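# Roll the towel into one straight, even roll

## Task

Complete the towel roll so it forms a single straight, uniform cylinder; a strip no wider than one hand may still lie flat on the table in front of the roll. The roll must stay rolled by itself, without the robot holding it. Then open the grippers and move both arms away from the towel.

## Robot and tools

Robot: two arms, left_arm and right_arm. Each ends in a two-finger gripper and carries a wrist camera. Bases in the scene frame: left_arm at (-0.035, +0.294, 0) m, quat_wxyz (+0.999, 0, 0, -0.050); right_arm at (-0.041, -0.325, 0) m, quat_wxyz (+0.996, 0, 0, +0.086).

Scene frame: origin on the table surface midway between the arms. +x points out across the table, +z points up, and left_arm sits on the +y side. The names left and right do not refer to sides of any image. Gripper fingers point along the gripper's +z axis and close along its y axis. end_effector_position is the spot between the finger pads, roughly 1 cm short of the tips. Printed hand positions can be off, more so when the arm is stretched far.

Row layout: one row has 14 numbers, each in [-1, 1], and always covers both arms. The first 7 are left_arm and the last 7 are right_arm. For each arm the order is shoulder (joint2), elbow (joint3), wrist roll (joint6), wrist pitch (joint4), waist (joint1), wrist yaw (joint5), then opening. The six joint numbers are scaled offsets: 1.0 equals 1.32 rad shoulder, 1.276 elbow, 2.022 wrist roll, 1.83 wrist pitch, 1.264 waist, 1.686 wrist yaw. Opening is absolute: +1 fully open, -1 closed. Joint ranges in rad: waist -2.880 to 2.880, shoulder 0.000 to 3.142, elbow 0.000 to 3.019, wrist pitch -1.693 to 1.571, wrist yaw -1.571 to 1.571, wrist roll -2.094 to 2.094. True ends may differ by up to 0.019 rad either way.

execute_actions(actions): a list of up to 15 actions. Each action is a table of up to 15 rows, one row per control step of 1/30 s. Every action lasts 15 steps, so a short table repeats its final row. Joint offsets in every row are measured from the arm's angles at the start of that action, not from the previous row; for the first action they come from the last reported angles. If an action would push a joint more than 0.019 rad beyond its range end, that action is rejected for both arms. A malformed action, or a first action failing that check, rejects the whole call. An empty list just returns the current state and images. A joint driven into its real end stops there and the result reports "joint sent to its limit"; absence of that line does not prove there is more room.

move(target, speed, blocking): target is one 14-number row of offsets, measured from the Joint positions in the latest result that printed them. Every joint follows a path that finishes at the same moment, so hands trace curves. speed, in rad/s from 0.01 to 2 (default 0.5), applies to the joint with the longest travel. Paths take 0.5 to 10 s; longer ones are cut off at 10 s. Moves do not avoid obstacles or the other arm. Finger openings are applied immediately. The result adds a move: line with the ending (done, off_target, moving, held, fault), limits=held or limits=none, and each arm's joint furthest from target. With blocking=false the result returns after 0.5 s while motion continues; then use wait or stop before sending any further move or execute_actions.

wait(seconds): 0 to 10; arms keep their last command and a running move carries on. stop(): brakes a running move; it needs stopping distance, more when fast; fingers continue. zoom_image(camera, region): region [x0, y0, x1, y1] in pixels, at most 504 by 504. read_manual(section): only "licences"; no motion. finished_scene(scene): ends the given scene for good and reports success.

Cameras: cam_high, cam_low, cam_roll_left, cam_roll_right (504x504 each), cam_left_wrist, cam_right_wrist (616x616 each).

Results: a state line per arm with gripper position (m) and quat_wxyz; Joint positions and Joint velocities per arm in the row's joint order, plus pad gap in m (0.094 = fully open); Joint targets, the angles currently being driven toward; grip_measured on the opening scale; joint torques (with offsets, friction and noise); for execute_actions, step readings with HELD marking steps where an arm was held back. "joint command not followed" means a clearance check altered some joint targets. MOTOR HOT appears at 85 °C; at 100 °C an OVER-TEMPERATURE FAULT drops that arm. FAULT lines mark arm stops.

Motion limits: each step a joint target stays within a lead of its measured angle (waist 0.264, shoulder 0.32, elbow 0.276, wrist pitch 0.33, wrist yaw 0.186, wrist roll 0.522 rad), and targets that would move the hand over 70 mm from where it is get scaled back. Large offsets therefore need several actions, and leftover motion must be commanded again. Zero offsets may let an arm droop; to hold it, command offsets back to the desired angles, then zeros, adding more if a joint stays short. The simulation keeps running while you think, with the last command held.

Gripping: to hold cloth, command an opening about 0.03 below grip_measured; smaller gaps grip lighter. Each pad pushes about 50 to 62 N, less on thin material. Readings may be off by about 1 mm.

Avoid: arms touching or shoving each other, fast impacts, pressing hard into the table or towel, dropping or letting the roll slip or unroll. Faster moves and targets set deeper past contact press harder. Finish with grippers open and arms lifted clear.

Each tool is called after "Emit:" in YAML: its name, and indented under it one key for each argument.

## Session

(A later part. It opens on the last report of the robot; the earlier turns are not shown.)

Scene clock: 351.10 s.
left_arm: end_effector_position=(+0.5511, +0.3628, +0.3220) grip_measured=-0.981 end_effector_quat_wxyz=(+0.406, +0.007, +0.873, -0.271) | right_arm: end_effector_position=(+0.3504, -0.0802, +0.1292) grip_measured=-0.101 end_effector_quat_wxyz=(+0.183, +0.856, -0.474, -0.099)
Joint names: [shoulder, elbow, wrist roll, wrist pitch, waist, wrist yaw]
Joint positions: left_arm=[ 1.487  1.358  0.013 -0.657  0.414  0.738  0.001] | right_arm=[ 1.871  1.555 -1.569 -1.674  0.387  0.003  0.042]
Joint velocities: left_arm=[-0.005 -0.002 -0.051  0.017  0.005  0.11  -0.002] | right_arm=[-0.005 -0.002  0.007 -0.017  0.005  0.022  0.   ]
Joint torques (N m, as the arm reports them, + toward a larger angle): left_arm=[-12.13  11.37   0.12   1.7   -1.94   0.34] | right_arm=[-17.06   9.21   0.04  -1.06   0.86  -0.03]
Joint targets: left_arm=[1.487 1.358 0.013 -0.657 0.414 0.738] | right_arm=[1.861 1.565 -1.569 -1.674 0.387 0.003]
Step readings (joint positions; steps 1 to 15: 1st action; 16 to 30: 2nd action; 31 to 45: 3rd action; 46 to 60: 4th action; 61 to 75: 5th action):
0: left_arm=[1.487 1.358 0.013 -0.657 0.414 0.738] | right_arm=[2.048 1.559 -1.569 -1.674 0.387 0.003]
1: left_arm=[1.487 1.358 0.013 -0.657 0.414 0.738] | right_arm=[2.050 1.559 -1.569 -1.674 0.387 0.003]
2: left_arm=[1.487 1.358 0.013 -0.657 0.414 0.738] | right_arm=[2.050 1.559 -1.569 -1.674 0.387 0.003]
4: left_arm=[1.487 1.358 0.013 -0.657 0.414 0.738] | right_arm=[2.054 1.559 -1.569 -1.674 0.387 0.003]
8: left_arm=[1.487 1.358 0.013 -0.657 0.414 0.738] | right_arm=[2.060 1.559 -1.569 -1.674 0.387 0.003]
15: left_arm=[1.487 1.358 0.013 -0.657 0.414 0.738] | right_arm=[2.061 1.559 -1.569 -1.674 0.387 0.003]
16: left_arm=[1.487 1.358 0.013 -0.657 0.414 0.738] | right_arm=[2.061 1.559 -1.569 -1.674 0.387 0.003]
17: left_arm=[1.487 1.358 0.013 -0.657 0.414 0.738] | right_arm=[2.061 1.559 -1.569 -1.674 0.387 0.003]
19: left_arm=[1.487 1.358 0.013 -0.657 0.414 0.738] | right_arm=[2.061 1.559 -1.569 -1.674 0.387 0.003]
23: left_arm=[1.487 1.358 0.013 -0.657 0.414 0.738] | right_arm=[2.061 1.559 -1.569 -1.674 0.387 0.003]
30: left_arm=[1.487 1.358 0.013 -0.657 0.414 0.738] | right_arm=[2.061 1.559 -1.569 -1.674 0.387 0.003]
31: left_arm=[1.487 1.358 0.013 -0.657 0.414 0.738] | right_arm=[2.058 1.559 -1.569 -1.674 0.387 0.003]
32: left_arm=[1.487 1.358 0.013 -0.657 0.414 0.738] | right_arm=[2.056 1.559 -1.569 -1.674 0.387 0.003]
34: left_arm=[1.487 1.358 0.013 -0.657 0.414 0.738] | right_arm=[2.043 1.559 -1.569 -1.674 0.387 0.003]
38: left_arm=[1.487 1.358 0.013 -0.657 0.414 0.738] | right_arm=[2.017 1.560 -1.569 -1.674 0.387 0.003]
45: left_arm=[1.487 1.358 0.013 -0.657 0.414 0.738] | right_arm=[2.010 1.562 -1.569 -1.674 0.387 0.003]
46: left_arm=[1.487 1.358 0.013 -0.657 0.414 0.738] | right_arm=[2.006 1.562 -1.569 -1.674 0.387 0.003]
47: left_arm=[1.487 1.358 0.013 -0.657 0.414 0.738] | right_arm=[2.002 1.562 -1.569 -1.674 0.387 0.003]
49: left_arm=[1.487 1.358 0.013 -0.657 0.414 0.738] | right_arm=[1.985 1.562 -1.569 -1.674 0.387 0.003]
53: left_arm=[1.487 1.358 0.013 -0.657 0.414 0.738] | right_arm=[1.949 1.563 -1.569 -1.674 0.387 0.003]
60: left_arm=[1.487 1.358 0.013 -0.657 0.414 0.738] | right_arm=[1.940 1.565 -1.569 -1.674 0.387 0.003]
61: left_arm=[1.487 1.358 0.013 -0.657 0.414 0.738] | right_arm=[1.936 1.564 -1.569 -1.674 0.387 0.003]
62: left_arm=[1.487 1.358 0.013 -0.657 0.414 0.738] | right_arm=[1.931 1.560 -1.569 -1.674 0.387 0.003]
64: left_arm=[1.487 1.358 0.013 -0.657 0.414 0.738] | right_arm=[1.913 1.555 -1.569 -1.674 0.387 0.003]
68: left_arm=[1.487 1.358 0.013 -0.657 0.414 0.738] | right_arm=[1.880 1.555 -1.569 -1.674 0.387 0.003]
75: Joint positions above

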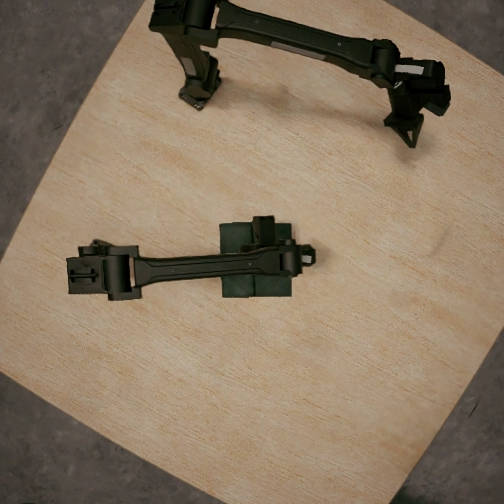

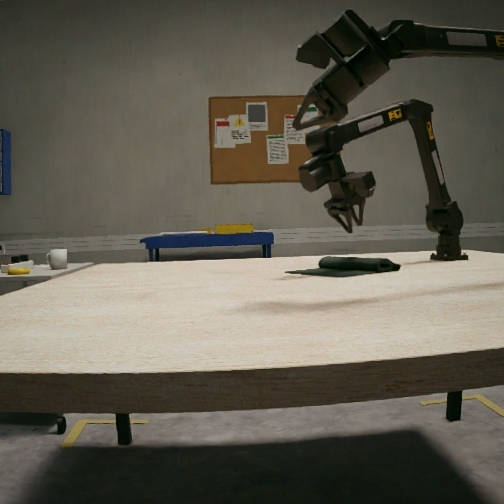

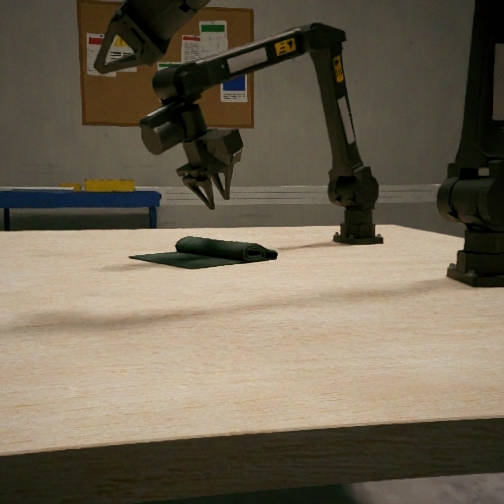

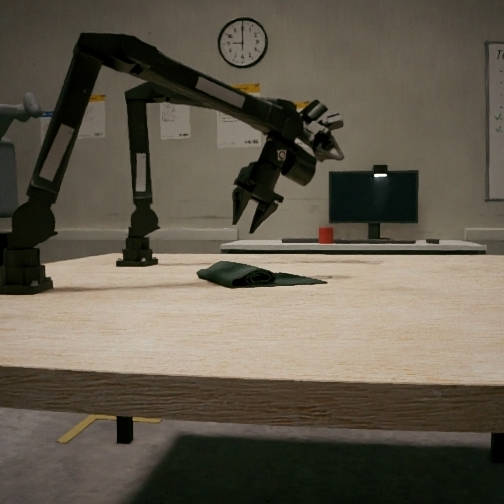

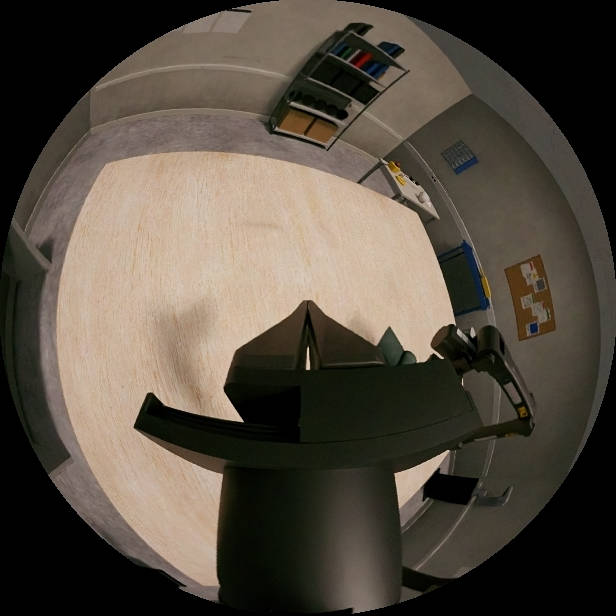

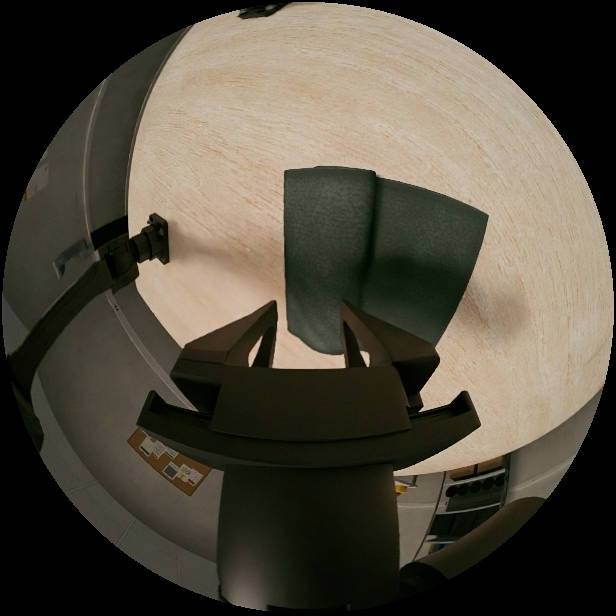

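Emit:
move:
  target: [0,0,0,0,0,0,-1,-0.428,-0.675,0,0.69,0,0,0.1]
  speed: 0.9

Emit:
move:
  target: [0,0,0,0,0,0,-1,0.148,0.04,0,0.10,0,0,0.1]
  speed: 0.2

Emit:
zoom_image:
  camera: "cam_roll_right"
  region: [170,200,350,320]

Scene clock: 371.07 s.
left_arm: end_effector_position=(+0.5511, +0.3628, +0.3220) grip_measured=-0.981 end_effector_quat_wxyz=(+0.406, +0.007, +0.873, -0.271) | right_arm: end_effector_position=(+0.3159, -0.1019, +0.0737) grip_measured=+0.099 end_effector_quat_wxyz=(-0.219, +0.846, -0.470, +0.123)
Joint names: [shoulder, elbow, wrist roll, wrist pitch, waist, wrist yaw]
Joint positions: left_arm=[ 1.487  1.358  0.013 -0.657  0.414  0.738  0.001] | right_arm=[ 1.319  0.687 -1.569 -0.431  0.387  0.003  0.052]
Joint velocities: left_arm=[-0.005 -0.037 -0.022 -0.002  0.005  0.007  0.   ] | right_arm=[ 0.005 -0.007 -0.007  0.002 -0.024 -0.037  0.   ]
Joint torques (N m, as the arm reports them, + toward a larger angle): left_arm=[-11.84  11.12   0.14   1.67  -1.36   0.36] | right_arm=[-9.67  9.16  0.11  1.55  0.84 -0.04]
Joint targets: left_arm=[1.487 1.358 0.013 -0.657 0.414 0.738] | right_arm=[1.306 0.694 -1.569 -0.411 0.387 0.003]
move: done; limits=none; left_arm: farthest joint: the waist, 0.000 radians from its target (0.000 radians at the start); right_arm: farthest joint: the wrist pitch, 0.020 radians from its target (1.263 radians at the start)

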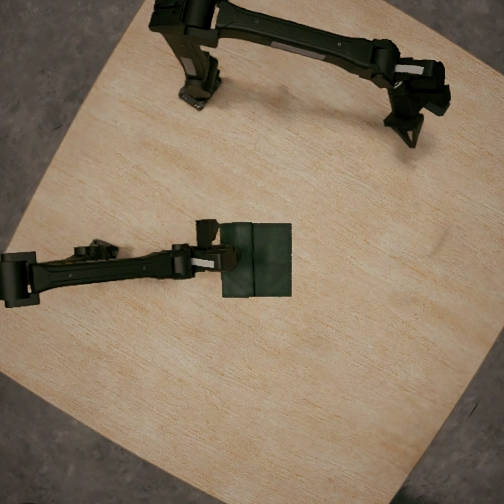

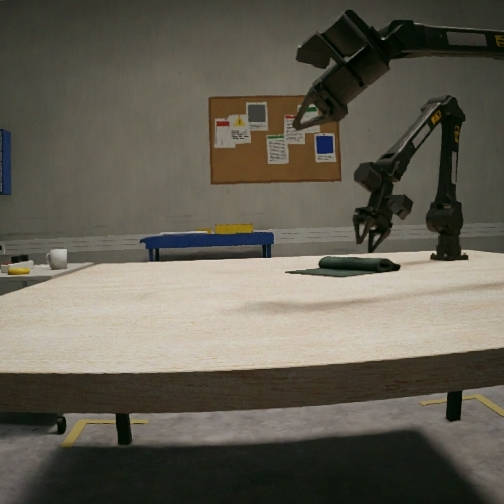

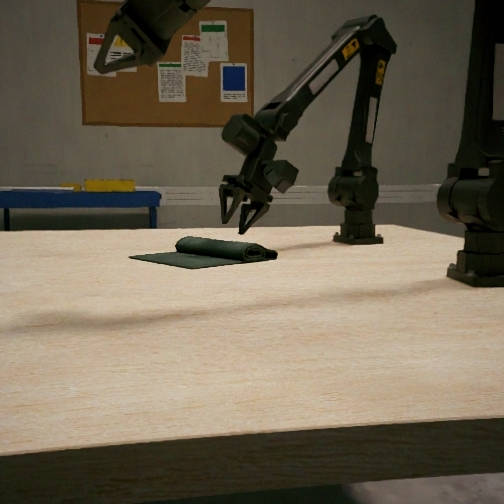

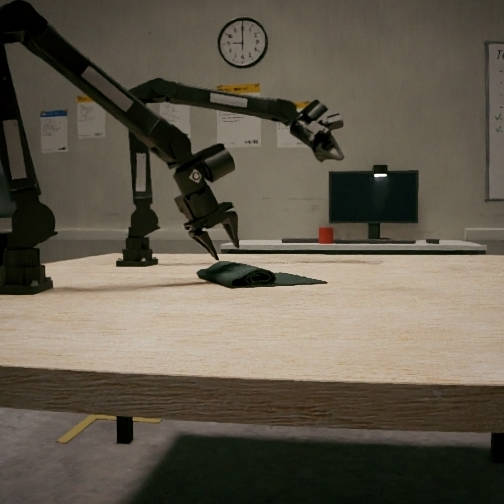

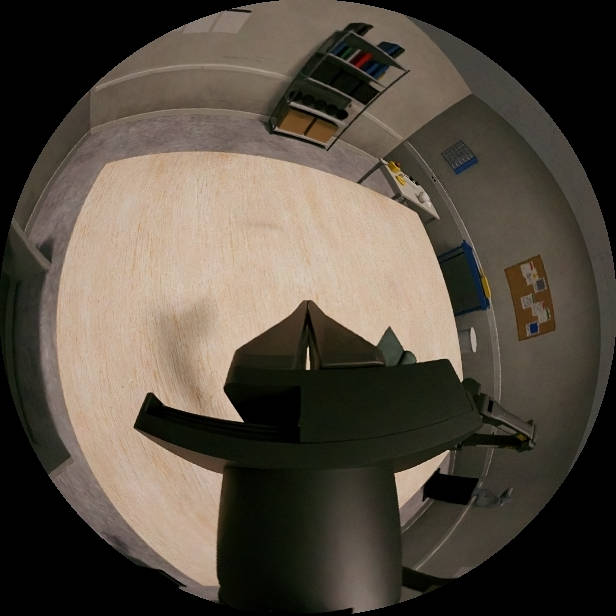

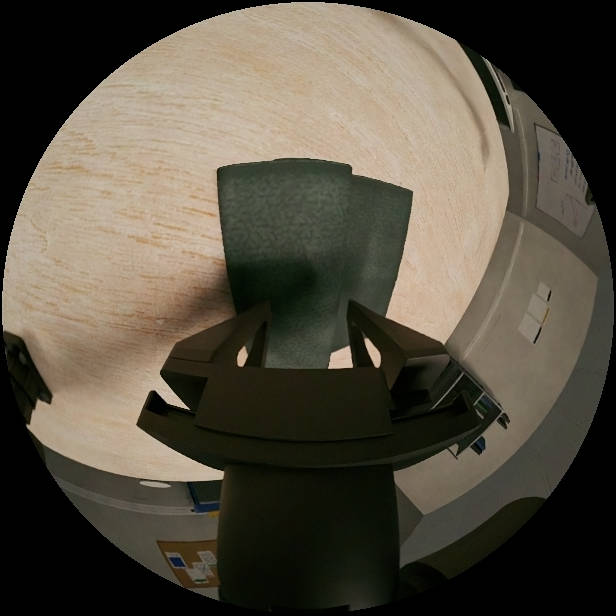

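Scene clock: 372.40 s.
left_arm: end_effector_position=(+0.5511, +0.3628, +0.3220) grip_measured=-0.981 end_effector_quat_wxyz=(+0.406, +0.007, +0.873, -0.271) | right_arm: end_effector_position=(+0.3436, -0.0845, +0.0358) grip_measured=+0.098 end_effector_quat_wxyz=(-0.229, +0.844, -0.468, +0.128)
Joint names: [shoulder, elbow, wrist roll, wrist pitch, waist, wrist yaw]
Joint positions: left_arm=[ 1.487  1.358  0.013 -0.657  0.414  0.738  0.001] | right_arm=[ 1.48   0.71  -1.569 -0.27   0.387  0.003  0.052]
Joint velocities: left_arm=[-0.005  0.017  0.037  0.017 -0.005 -0.022 -0.001] | right_arm=[-0.005  0.002 -0.051 -0.007 -0.015  0.022 -0.001]
Joint torques (N m, as the arm reports them, + toward a larger angle): left_arm=[-12.4   11.38   0.17   1.86  -1.56   0.32] | right_arm=[-7.09 10.3   0.13  1.79  0.65 -0.03]
Joint targets: left_arm=[1.487 1.358 0.013 -0.657 0.414 0.738] | right_arm=[1.514 0.738 -1.569 -0.248 0.387 0.003]
move: off_target (right_arm); limits=none; left_arm: farthest joint: the waist, 0.000 radians from its target (0.000 radians at the start); right_arm: farthest joint: the shoulder, 0.035 radians from its target (0.196 radians at the start)

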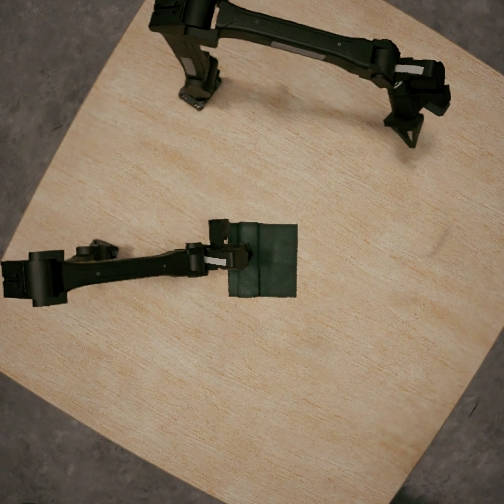

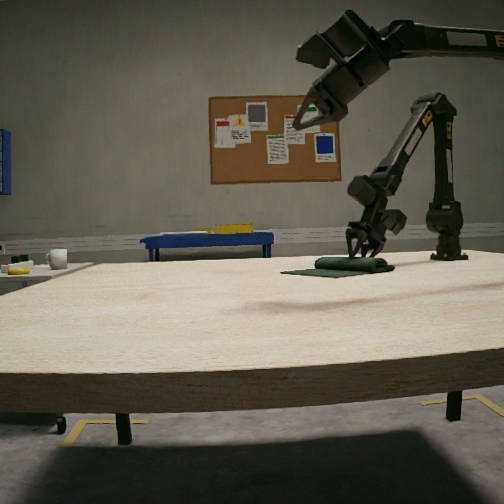

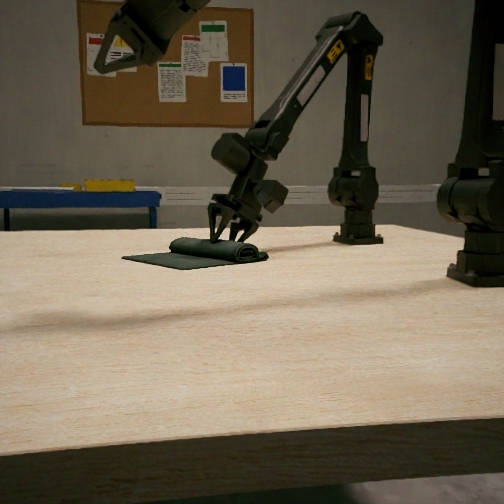

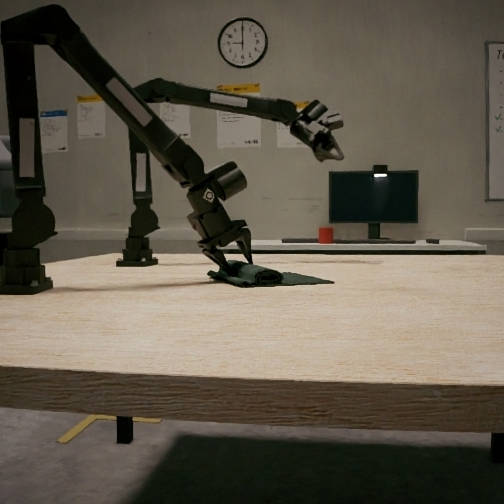

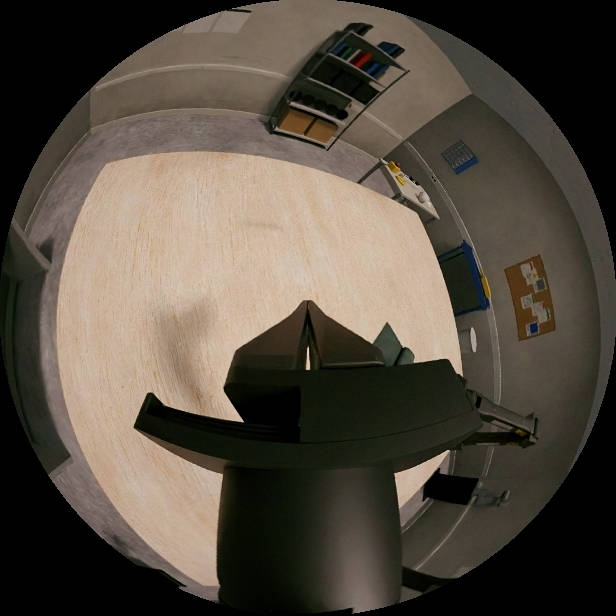

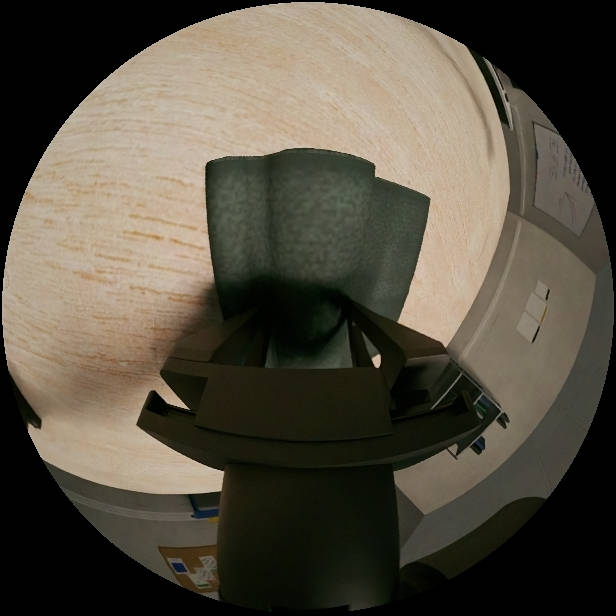

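Region (170, 200, 350, 320) of cam_roll_right's 504x504 image, scaled by 2.800, with more detail than that image has.

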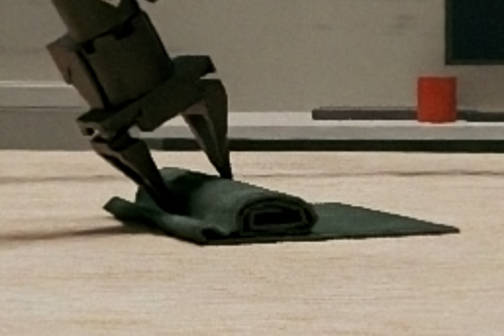

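Emit:
execute_actions:
  actions:
    - [[0,0,0,0,0,0,-1,0.035,0.03,0,0.015,0,0,-0.15]]
    - [[0,0,0,0,0,0,-1,0.035,0.03,0,0.015,0,0,-0.4]]
    - [[0,0,0,0,0,0,-1,0.03,0.03,0,0.01,0,0,-0.62]]

Emit:
zoom_image:
  camera: "cam_roll_right"
  region: [170,200,350,320]

Scene clock: 377.20 s.
left_arm: end_effector_position=(+0.5511, +0.3628, +0.3220) grip_measured=-0.981 end_effector_quat_wxyz=(+0.406, +0.007, +0.873, -0.271) | right_arm: end_effector_position=(+0.3575, -0.0757, +0.0355) grip_measured=-0.613 end_effector_quat_wxyz=(-0.237, +0.842, -0.467, +0.132)
Joint names: [shoulder, elbow, wrist roll, wrist pitch, waist, wrist yaw]
Joint positions: left_arm=[ 1.487  1.358  0.013 -0.657  0.414  0.738  0.001] | right_arm=[ 1.516  0.741 -1.569 -0.246  0.387  0.003  0.018]
Joint velocities: left_arm=[-0.005 -0.027 -0.007 -0.017 -0.015 -0.007 -0.001] | right_arm=[-0.005  0.022 -0.022 -0.002  0.005 -0.022 -0.   ]
Joint torques (N m, as the arm reports them, + toward a larger angle): left_arm=[-12.    11.23   0.14   1.67  -1.76   0.32] | right_arm=[-7.53 10.04  0.1   1.42  0.79 -0.04]
Joint targets: left_arm=[1.487 1.358 0.013 -0.657 0.414 0.738] | right_arm=[1.550 0.766 -1.569 -0.232 0.387 0.003]
Step readings (joint positions; steps 1 to 15: 1st action; 16 to 30: 2nd action; 31 to 45: 3rd action):
0: left_arm=[1.487 1.358 0.013 -0.657 0.414 0.738] | right_arm=[1.480 0.710 -1.569 -0.270 0.387 0.003]
1: left_arm=[1.487 1.358 0.013 -0.657 0.414 0.738] | right_arm=[1.480 0.710 -1.569 -0.270 0.387 0.003]
2: left_arm=[1.487 1.358 0.013 -0.657 0.414 0.738] | right_arm=[1.485 0.711 -1.569 -0.267 0.387 0.003]
4: left_arm=[1.487 1.358 0.013 -0.657 0.414 0.738] | right_arm=[1.493 0.714 -1.569 -0.265 0.387 0.003]
8: left_arm=[1.487 1.358 0.013 -0.657 0.414 0.738] | right_arm=[1.496 0.718 -1.569 -0.262 0.387 0.003]
15: left_arm=[1.487 1.358 0.013 -0.657 0.414 0.738] | right_arm=[1.496 0.718 -1.569 -0.262 0.387 0.003]
16: left_arm=[1.487 1.358 0.013 -0.657 0.414 0.738] | right_arm=[1.497 0.719 -1.569 -0.261 0.387 0.003]
17: left_arm=[1.487 1.358 0.013 -0.657 0.414 0.738] | right_arm=[1.501 0.720 -1.569 -0.258 0.387 0.003]
19: left_arm=[1.487 1.358 0.013 -0.657 0.414 0.738] | right_arm=[1.506 0.724 -1.569 -0.255 0.387 0.003]
23: left_arm=[1.487 1.358 0.013 -0.657 0.414 0.738] | right_arm=[1.510 0.727 -1.569 -0.251 0.387 0.003]
30: left_arm=[1.487 1.358 0.013 -0.657 0.414 0.738] | right_arm=[1.510 0.727 -1.569 -0.251 0.387 0.003]
31: left_arm=[1.487 1.358 0.013 -0.657 0.414 0.738] | right_arm=[1.511 0.728 -1.569 -0.251 0.387 0.003]
32: left_arm=[1.487 1.358 0.013 -0.657 0.414 0.738] | right_arm=[1.511 0.730 -1.569 -0.251 0.387 0.003]
34: left_arm=[1.487 1.358 0.013 -0.657 0.414 0.738] | right_arm=[1.511 0.737 -1.569 -0.249 0.387 0.003]
38: left_arm=[1.487 1.358 0.013 -0.657 0.414 0.738] | right_arm=[1.516 0.741 -1.569 -0.247 0.387 0.003]
45: Joint positions above

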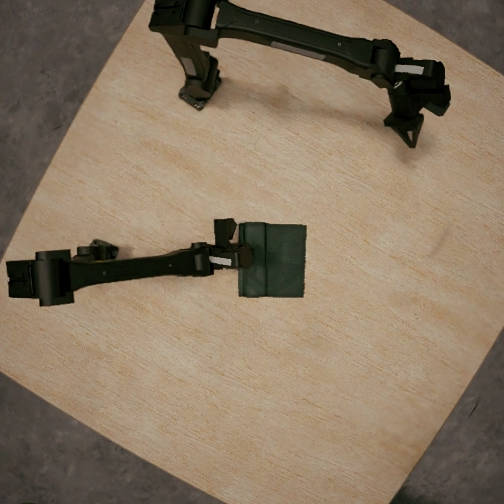

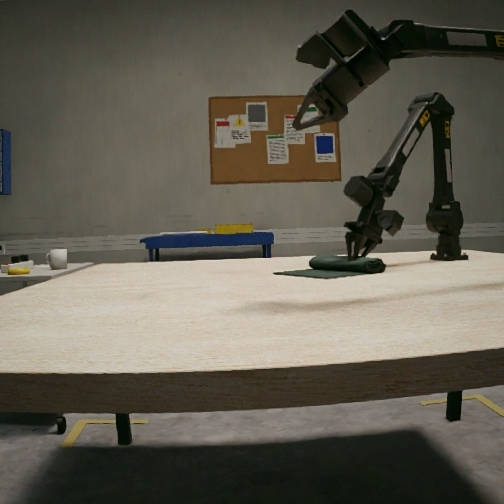

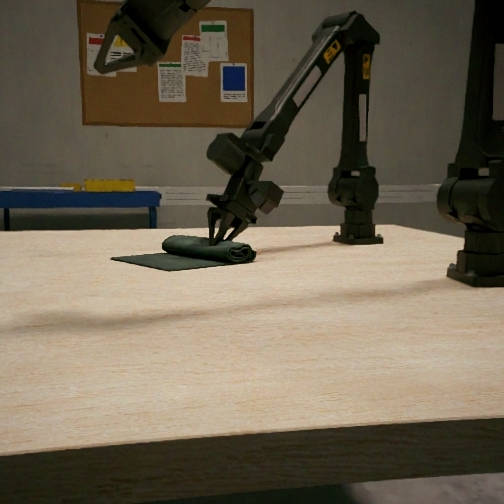

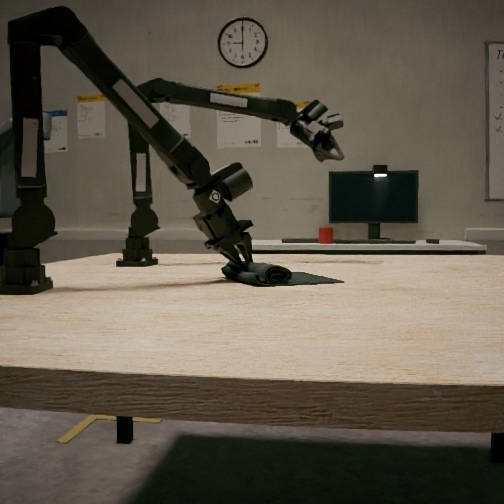

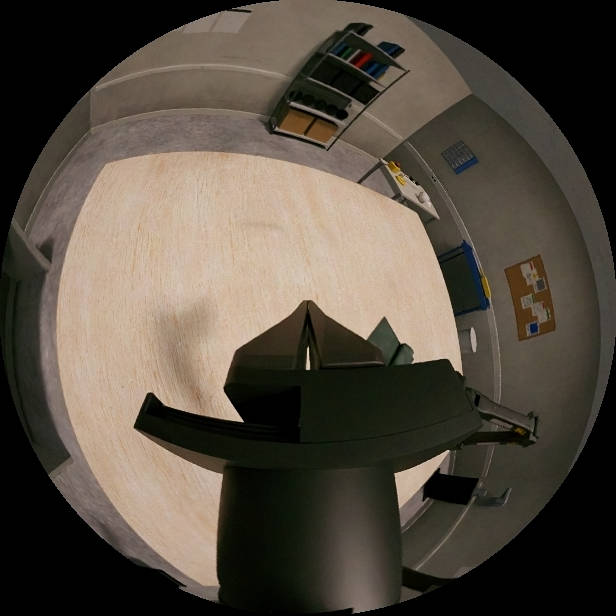

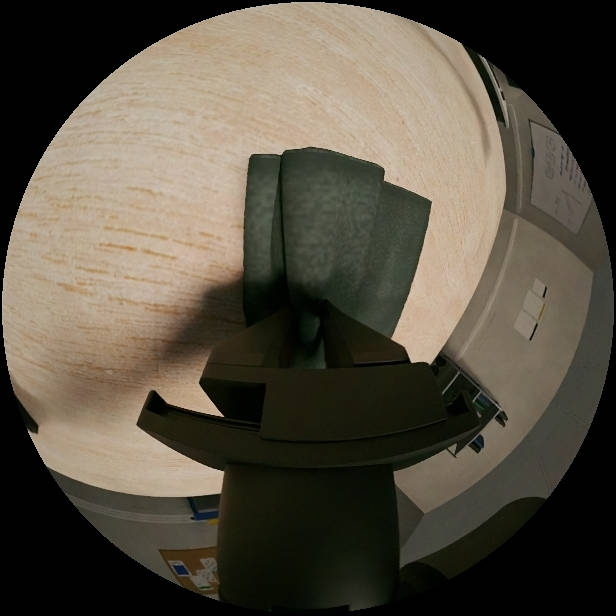

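Region (170, 200, 350, 320) of cam_roll_right's 504x504 image, scaled by 2.800, with more detail than that image has.

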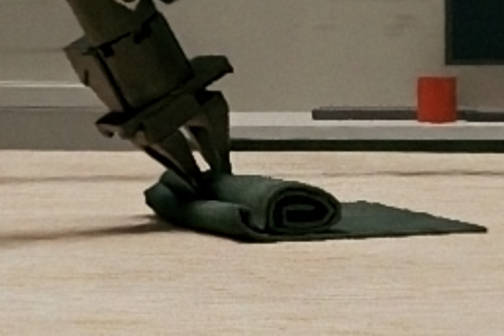

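Emit:
move:
  target: [0,0,0,0,0,0,-1,0.11,0.365,0,-0.46,0,0,-0.68]
  speed: 0.4

Emit:
zoom_image:
  camera: "cam_roll_right"
  region: [170,200,350,320]

Scene clock: 385.40 s.
left_arm: end_effector_position=(+0.5511, +0.3628, +0.3220) grip_measured=-0.981 end_effector_quat_wxyz=(+0.406, +0.007, +0.873, -0.271) | right_arm: end_effector_position=(+0.3475, -0.0820, +0.0770) grip_measured=-0.673 end_effector_quat_wxyz=(-0.002, +0.875, -0.485, +0.003)
Joint names: [shoulder, elbow, wrist roll, wrist pitch, waist, wrist yaw]
Joint positions: left_arm=[ 1.487  1.358  0.013 -0.657  0.414  0.738  0.001] | right_arm=[ 1.651  1.162 -1.569 -1.076  0.387  0.003  0.015]
Joint velocities: left_arm=[-0.015 -0.012  0.007  0.002  0.015  0.037 -0.   ] | right_arm=[-0.005  0.002  0.007 -0.002 -0.005 -0.037  0.   ]
Joint torques (N m, as the arm reports them, + toward a larger angle): left_arm=[-12.03  11.21   0.14   1.8   -1.47   0.31] | right_arm=[-12.13  12.39   0.07  -0.8    0.61  -0.06]
Joint targets: left_arm=[1.487 1.358 0.013 -0.657 0.414 0.738] | right_arm=[1.661 1.206 -1.569 -1.088 0.387 0.003]
move: off_target (right_arm); limits=none; left_arm: farthest joint: the waist, 0.000 radians from its target (0.000 radians at the start); right_arm: farthest joint: the elbow, 0.045 radians from its target (0.466 radians at the start)

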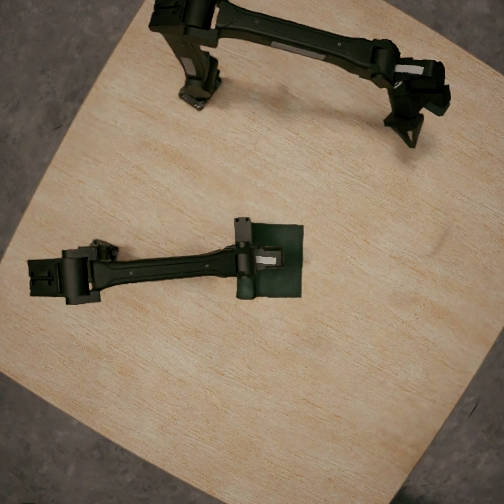

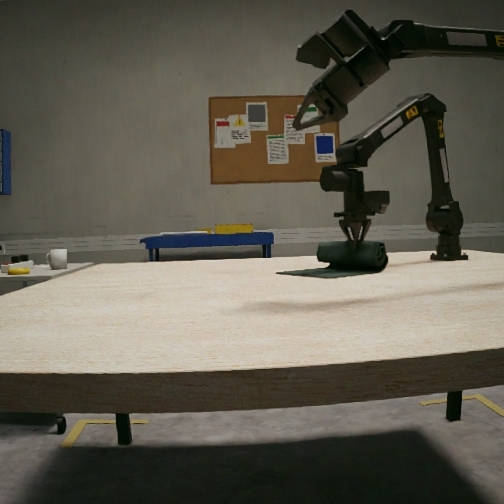

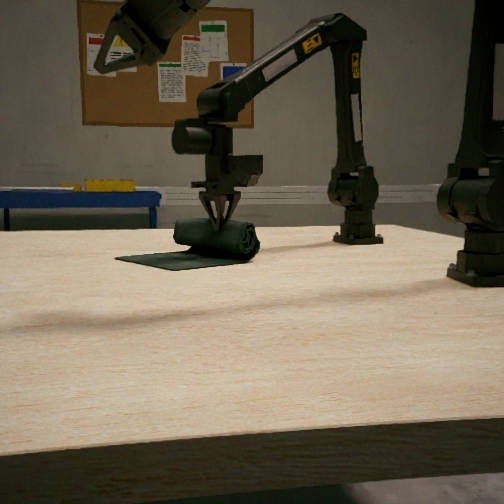

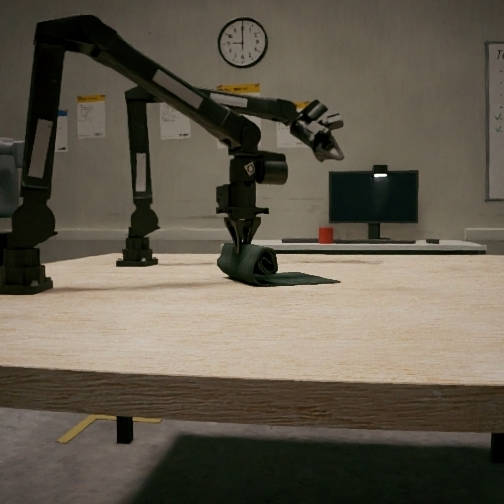

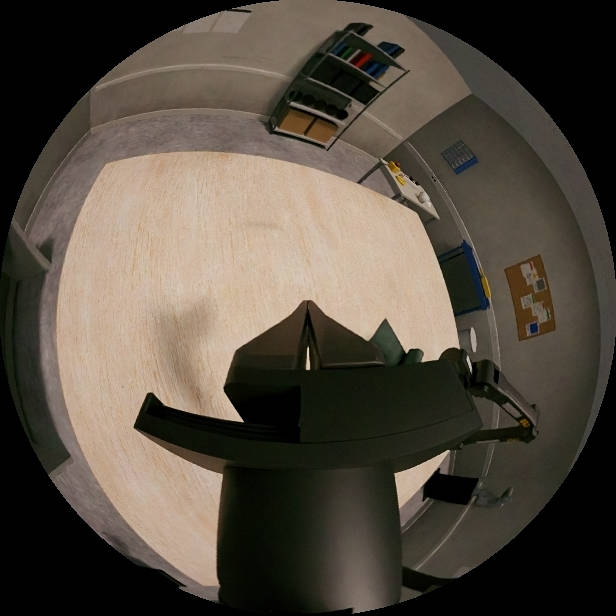

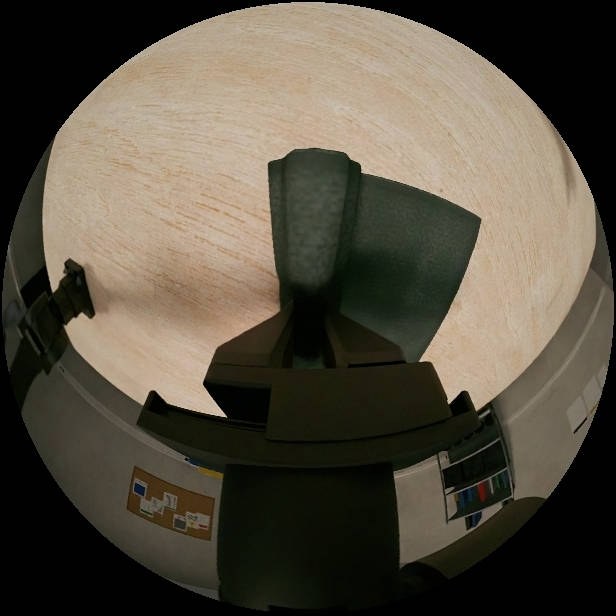

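Region (170, 200, 350, 320) of cam_roll_right's 504x504 image, scaled by 2.800, with more detail than that image has.

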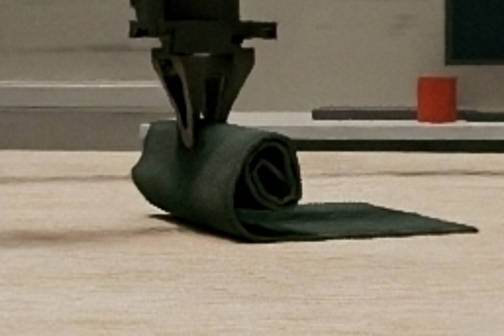

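Emit:
move:
  target: [0,0,0,0,0,0,-1,0.33,0.415,0,-0.33,0,0,-0.68]
  speed: 0.4

Emit:
zoom_image:
  camera: "cam_roll_right"
  region: [170,200,350,320]

Scene clock: 392.80 s.
left_arm: end_effector_position=(+0.5511, +0.3628, +0.3220) grip_measured=-0.981 end_effector_quat_wxyz=(+0.406, +0.007, +0.873, -0.271) | right_arm: end_effector_position=(+0.3742, -0.0653, +0.0554) grip_measured=-0.673 end_effector_quat_wxyz=(+0.227, +0.845, -0.468, -0.124)
Joint names: [shoulder, elbow, wrist roll, wrist pitch, waist, wrist yaw]
Joint positions: left_arm=[ 1.487  1.358  0.013 -0.657  0.414  0.738  0.001] | right_arm=[ 2.08   1.649 -1.569 -1.663  0.387  0.003  0.015]
Joint velocities: left_arm=[-0.015  0.012  0.007  0.012  0.005  0.007 -0.001] | right_arm=[-0.005 -0.002  0.051 -0.002 -0.015  0.007 -0.   ]
Joint torques (N m, as the arm reports them, + toward a larger angle): left_arm=[-11.88  11.23   0.17   1.83  -1.6    0.34] | right_arm=[-17.86  11.48   0.01  -2.05   0.83  -0.03]
Joint targets: left_arm=[1.487 1.358 0.013 -0.657 0.414 0.738] | right_arm=[2.087 1.691 -1.569 -1.680 0.387 0.003]
move: off_target (right_arm); limits=none; left_arm: farthest joint: the waist, 0.000 radians from its target (0.000 radians at the start); right_arm: farthest joint: the elbow, 0.043 radians from its target (0.530 radians at the start)

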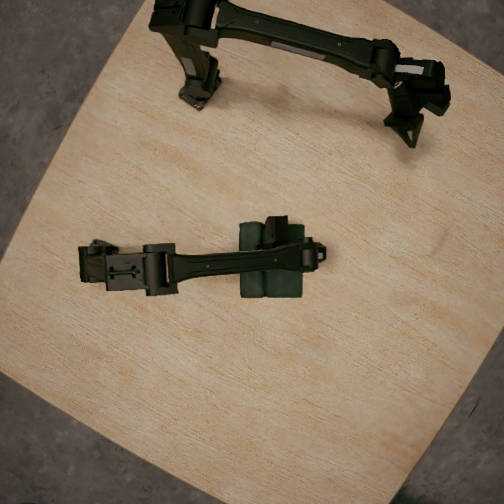

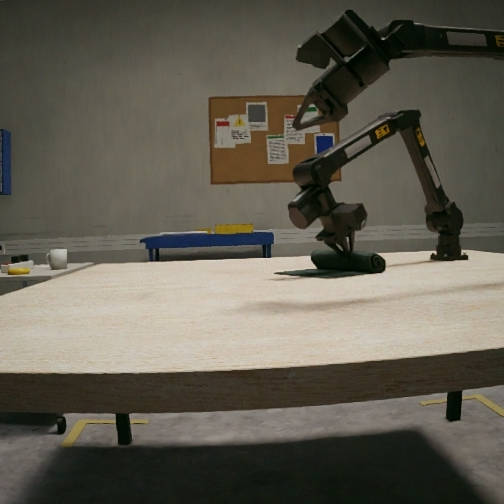

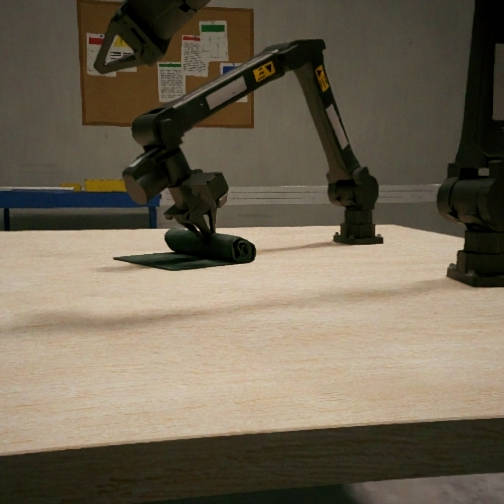

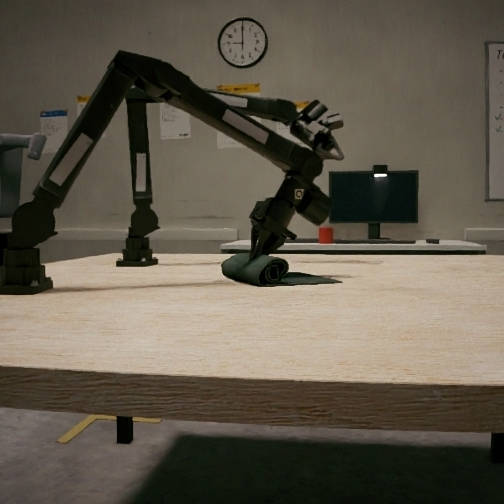

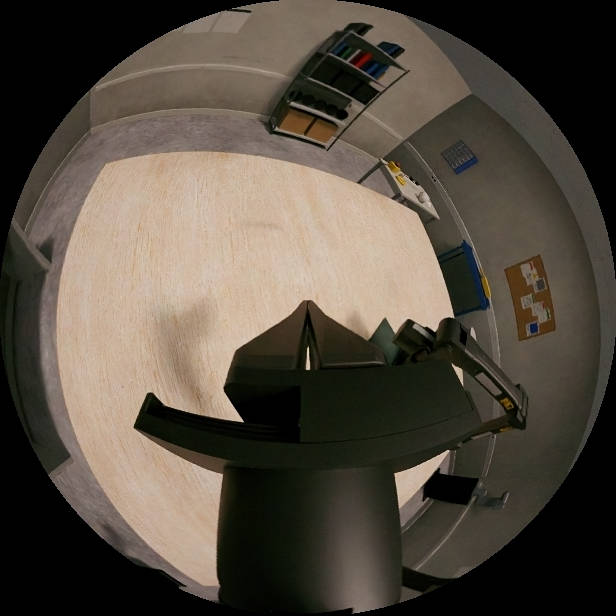

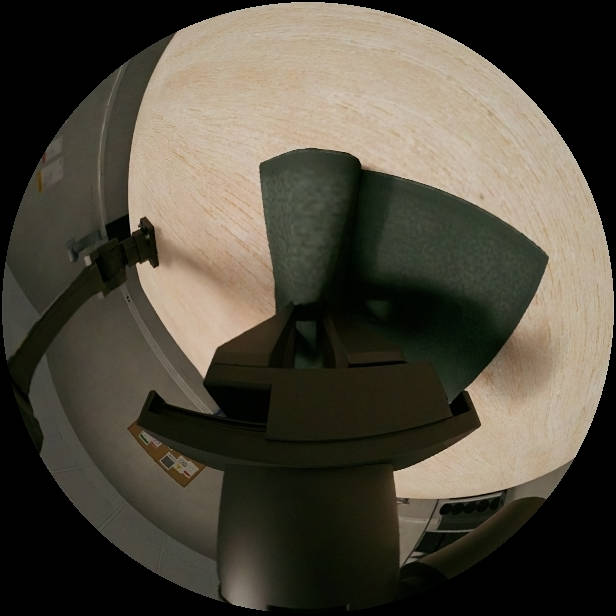

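Region (170, 200, 350, 320) of cam_roll_right's 504x504 image, scaled by 2.800, with more detail than that image has.

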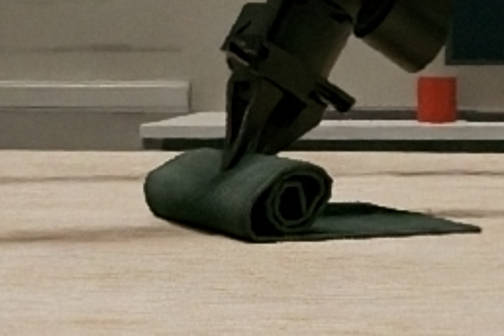

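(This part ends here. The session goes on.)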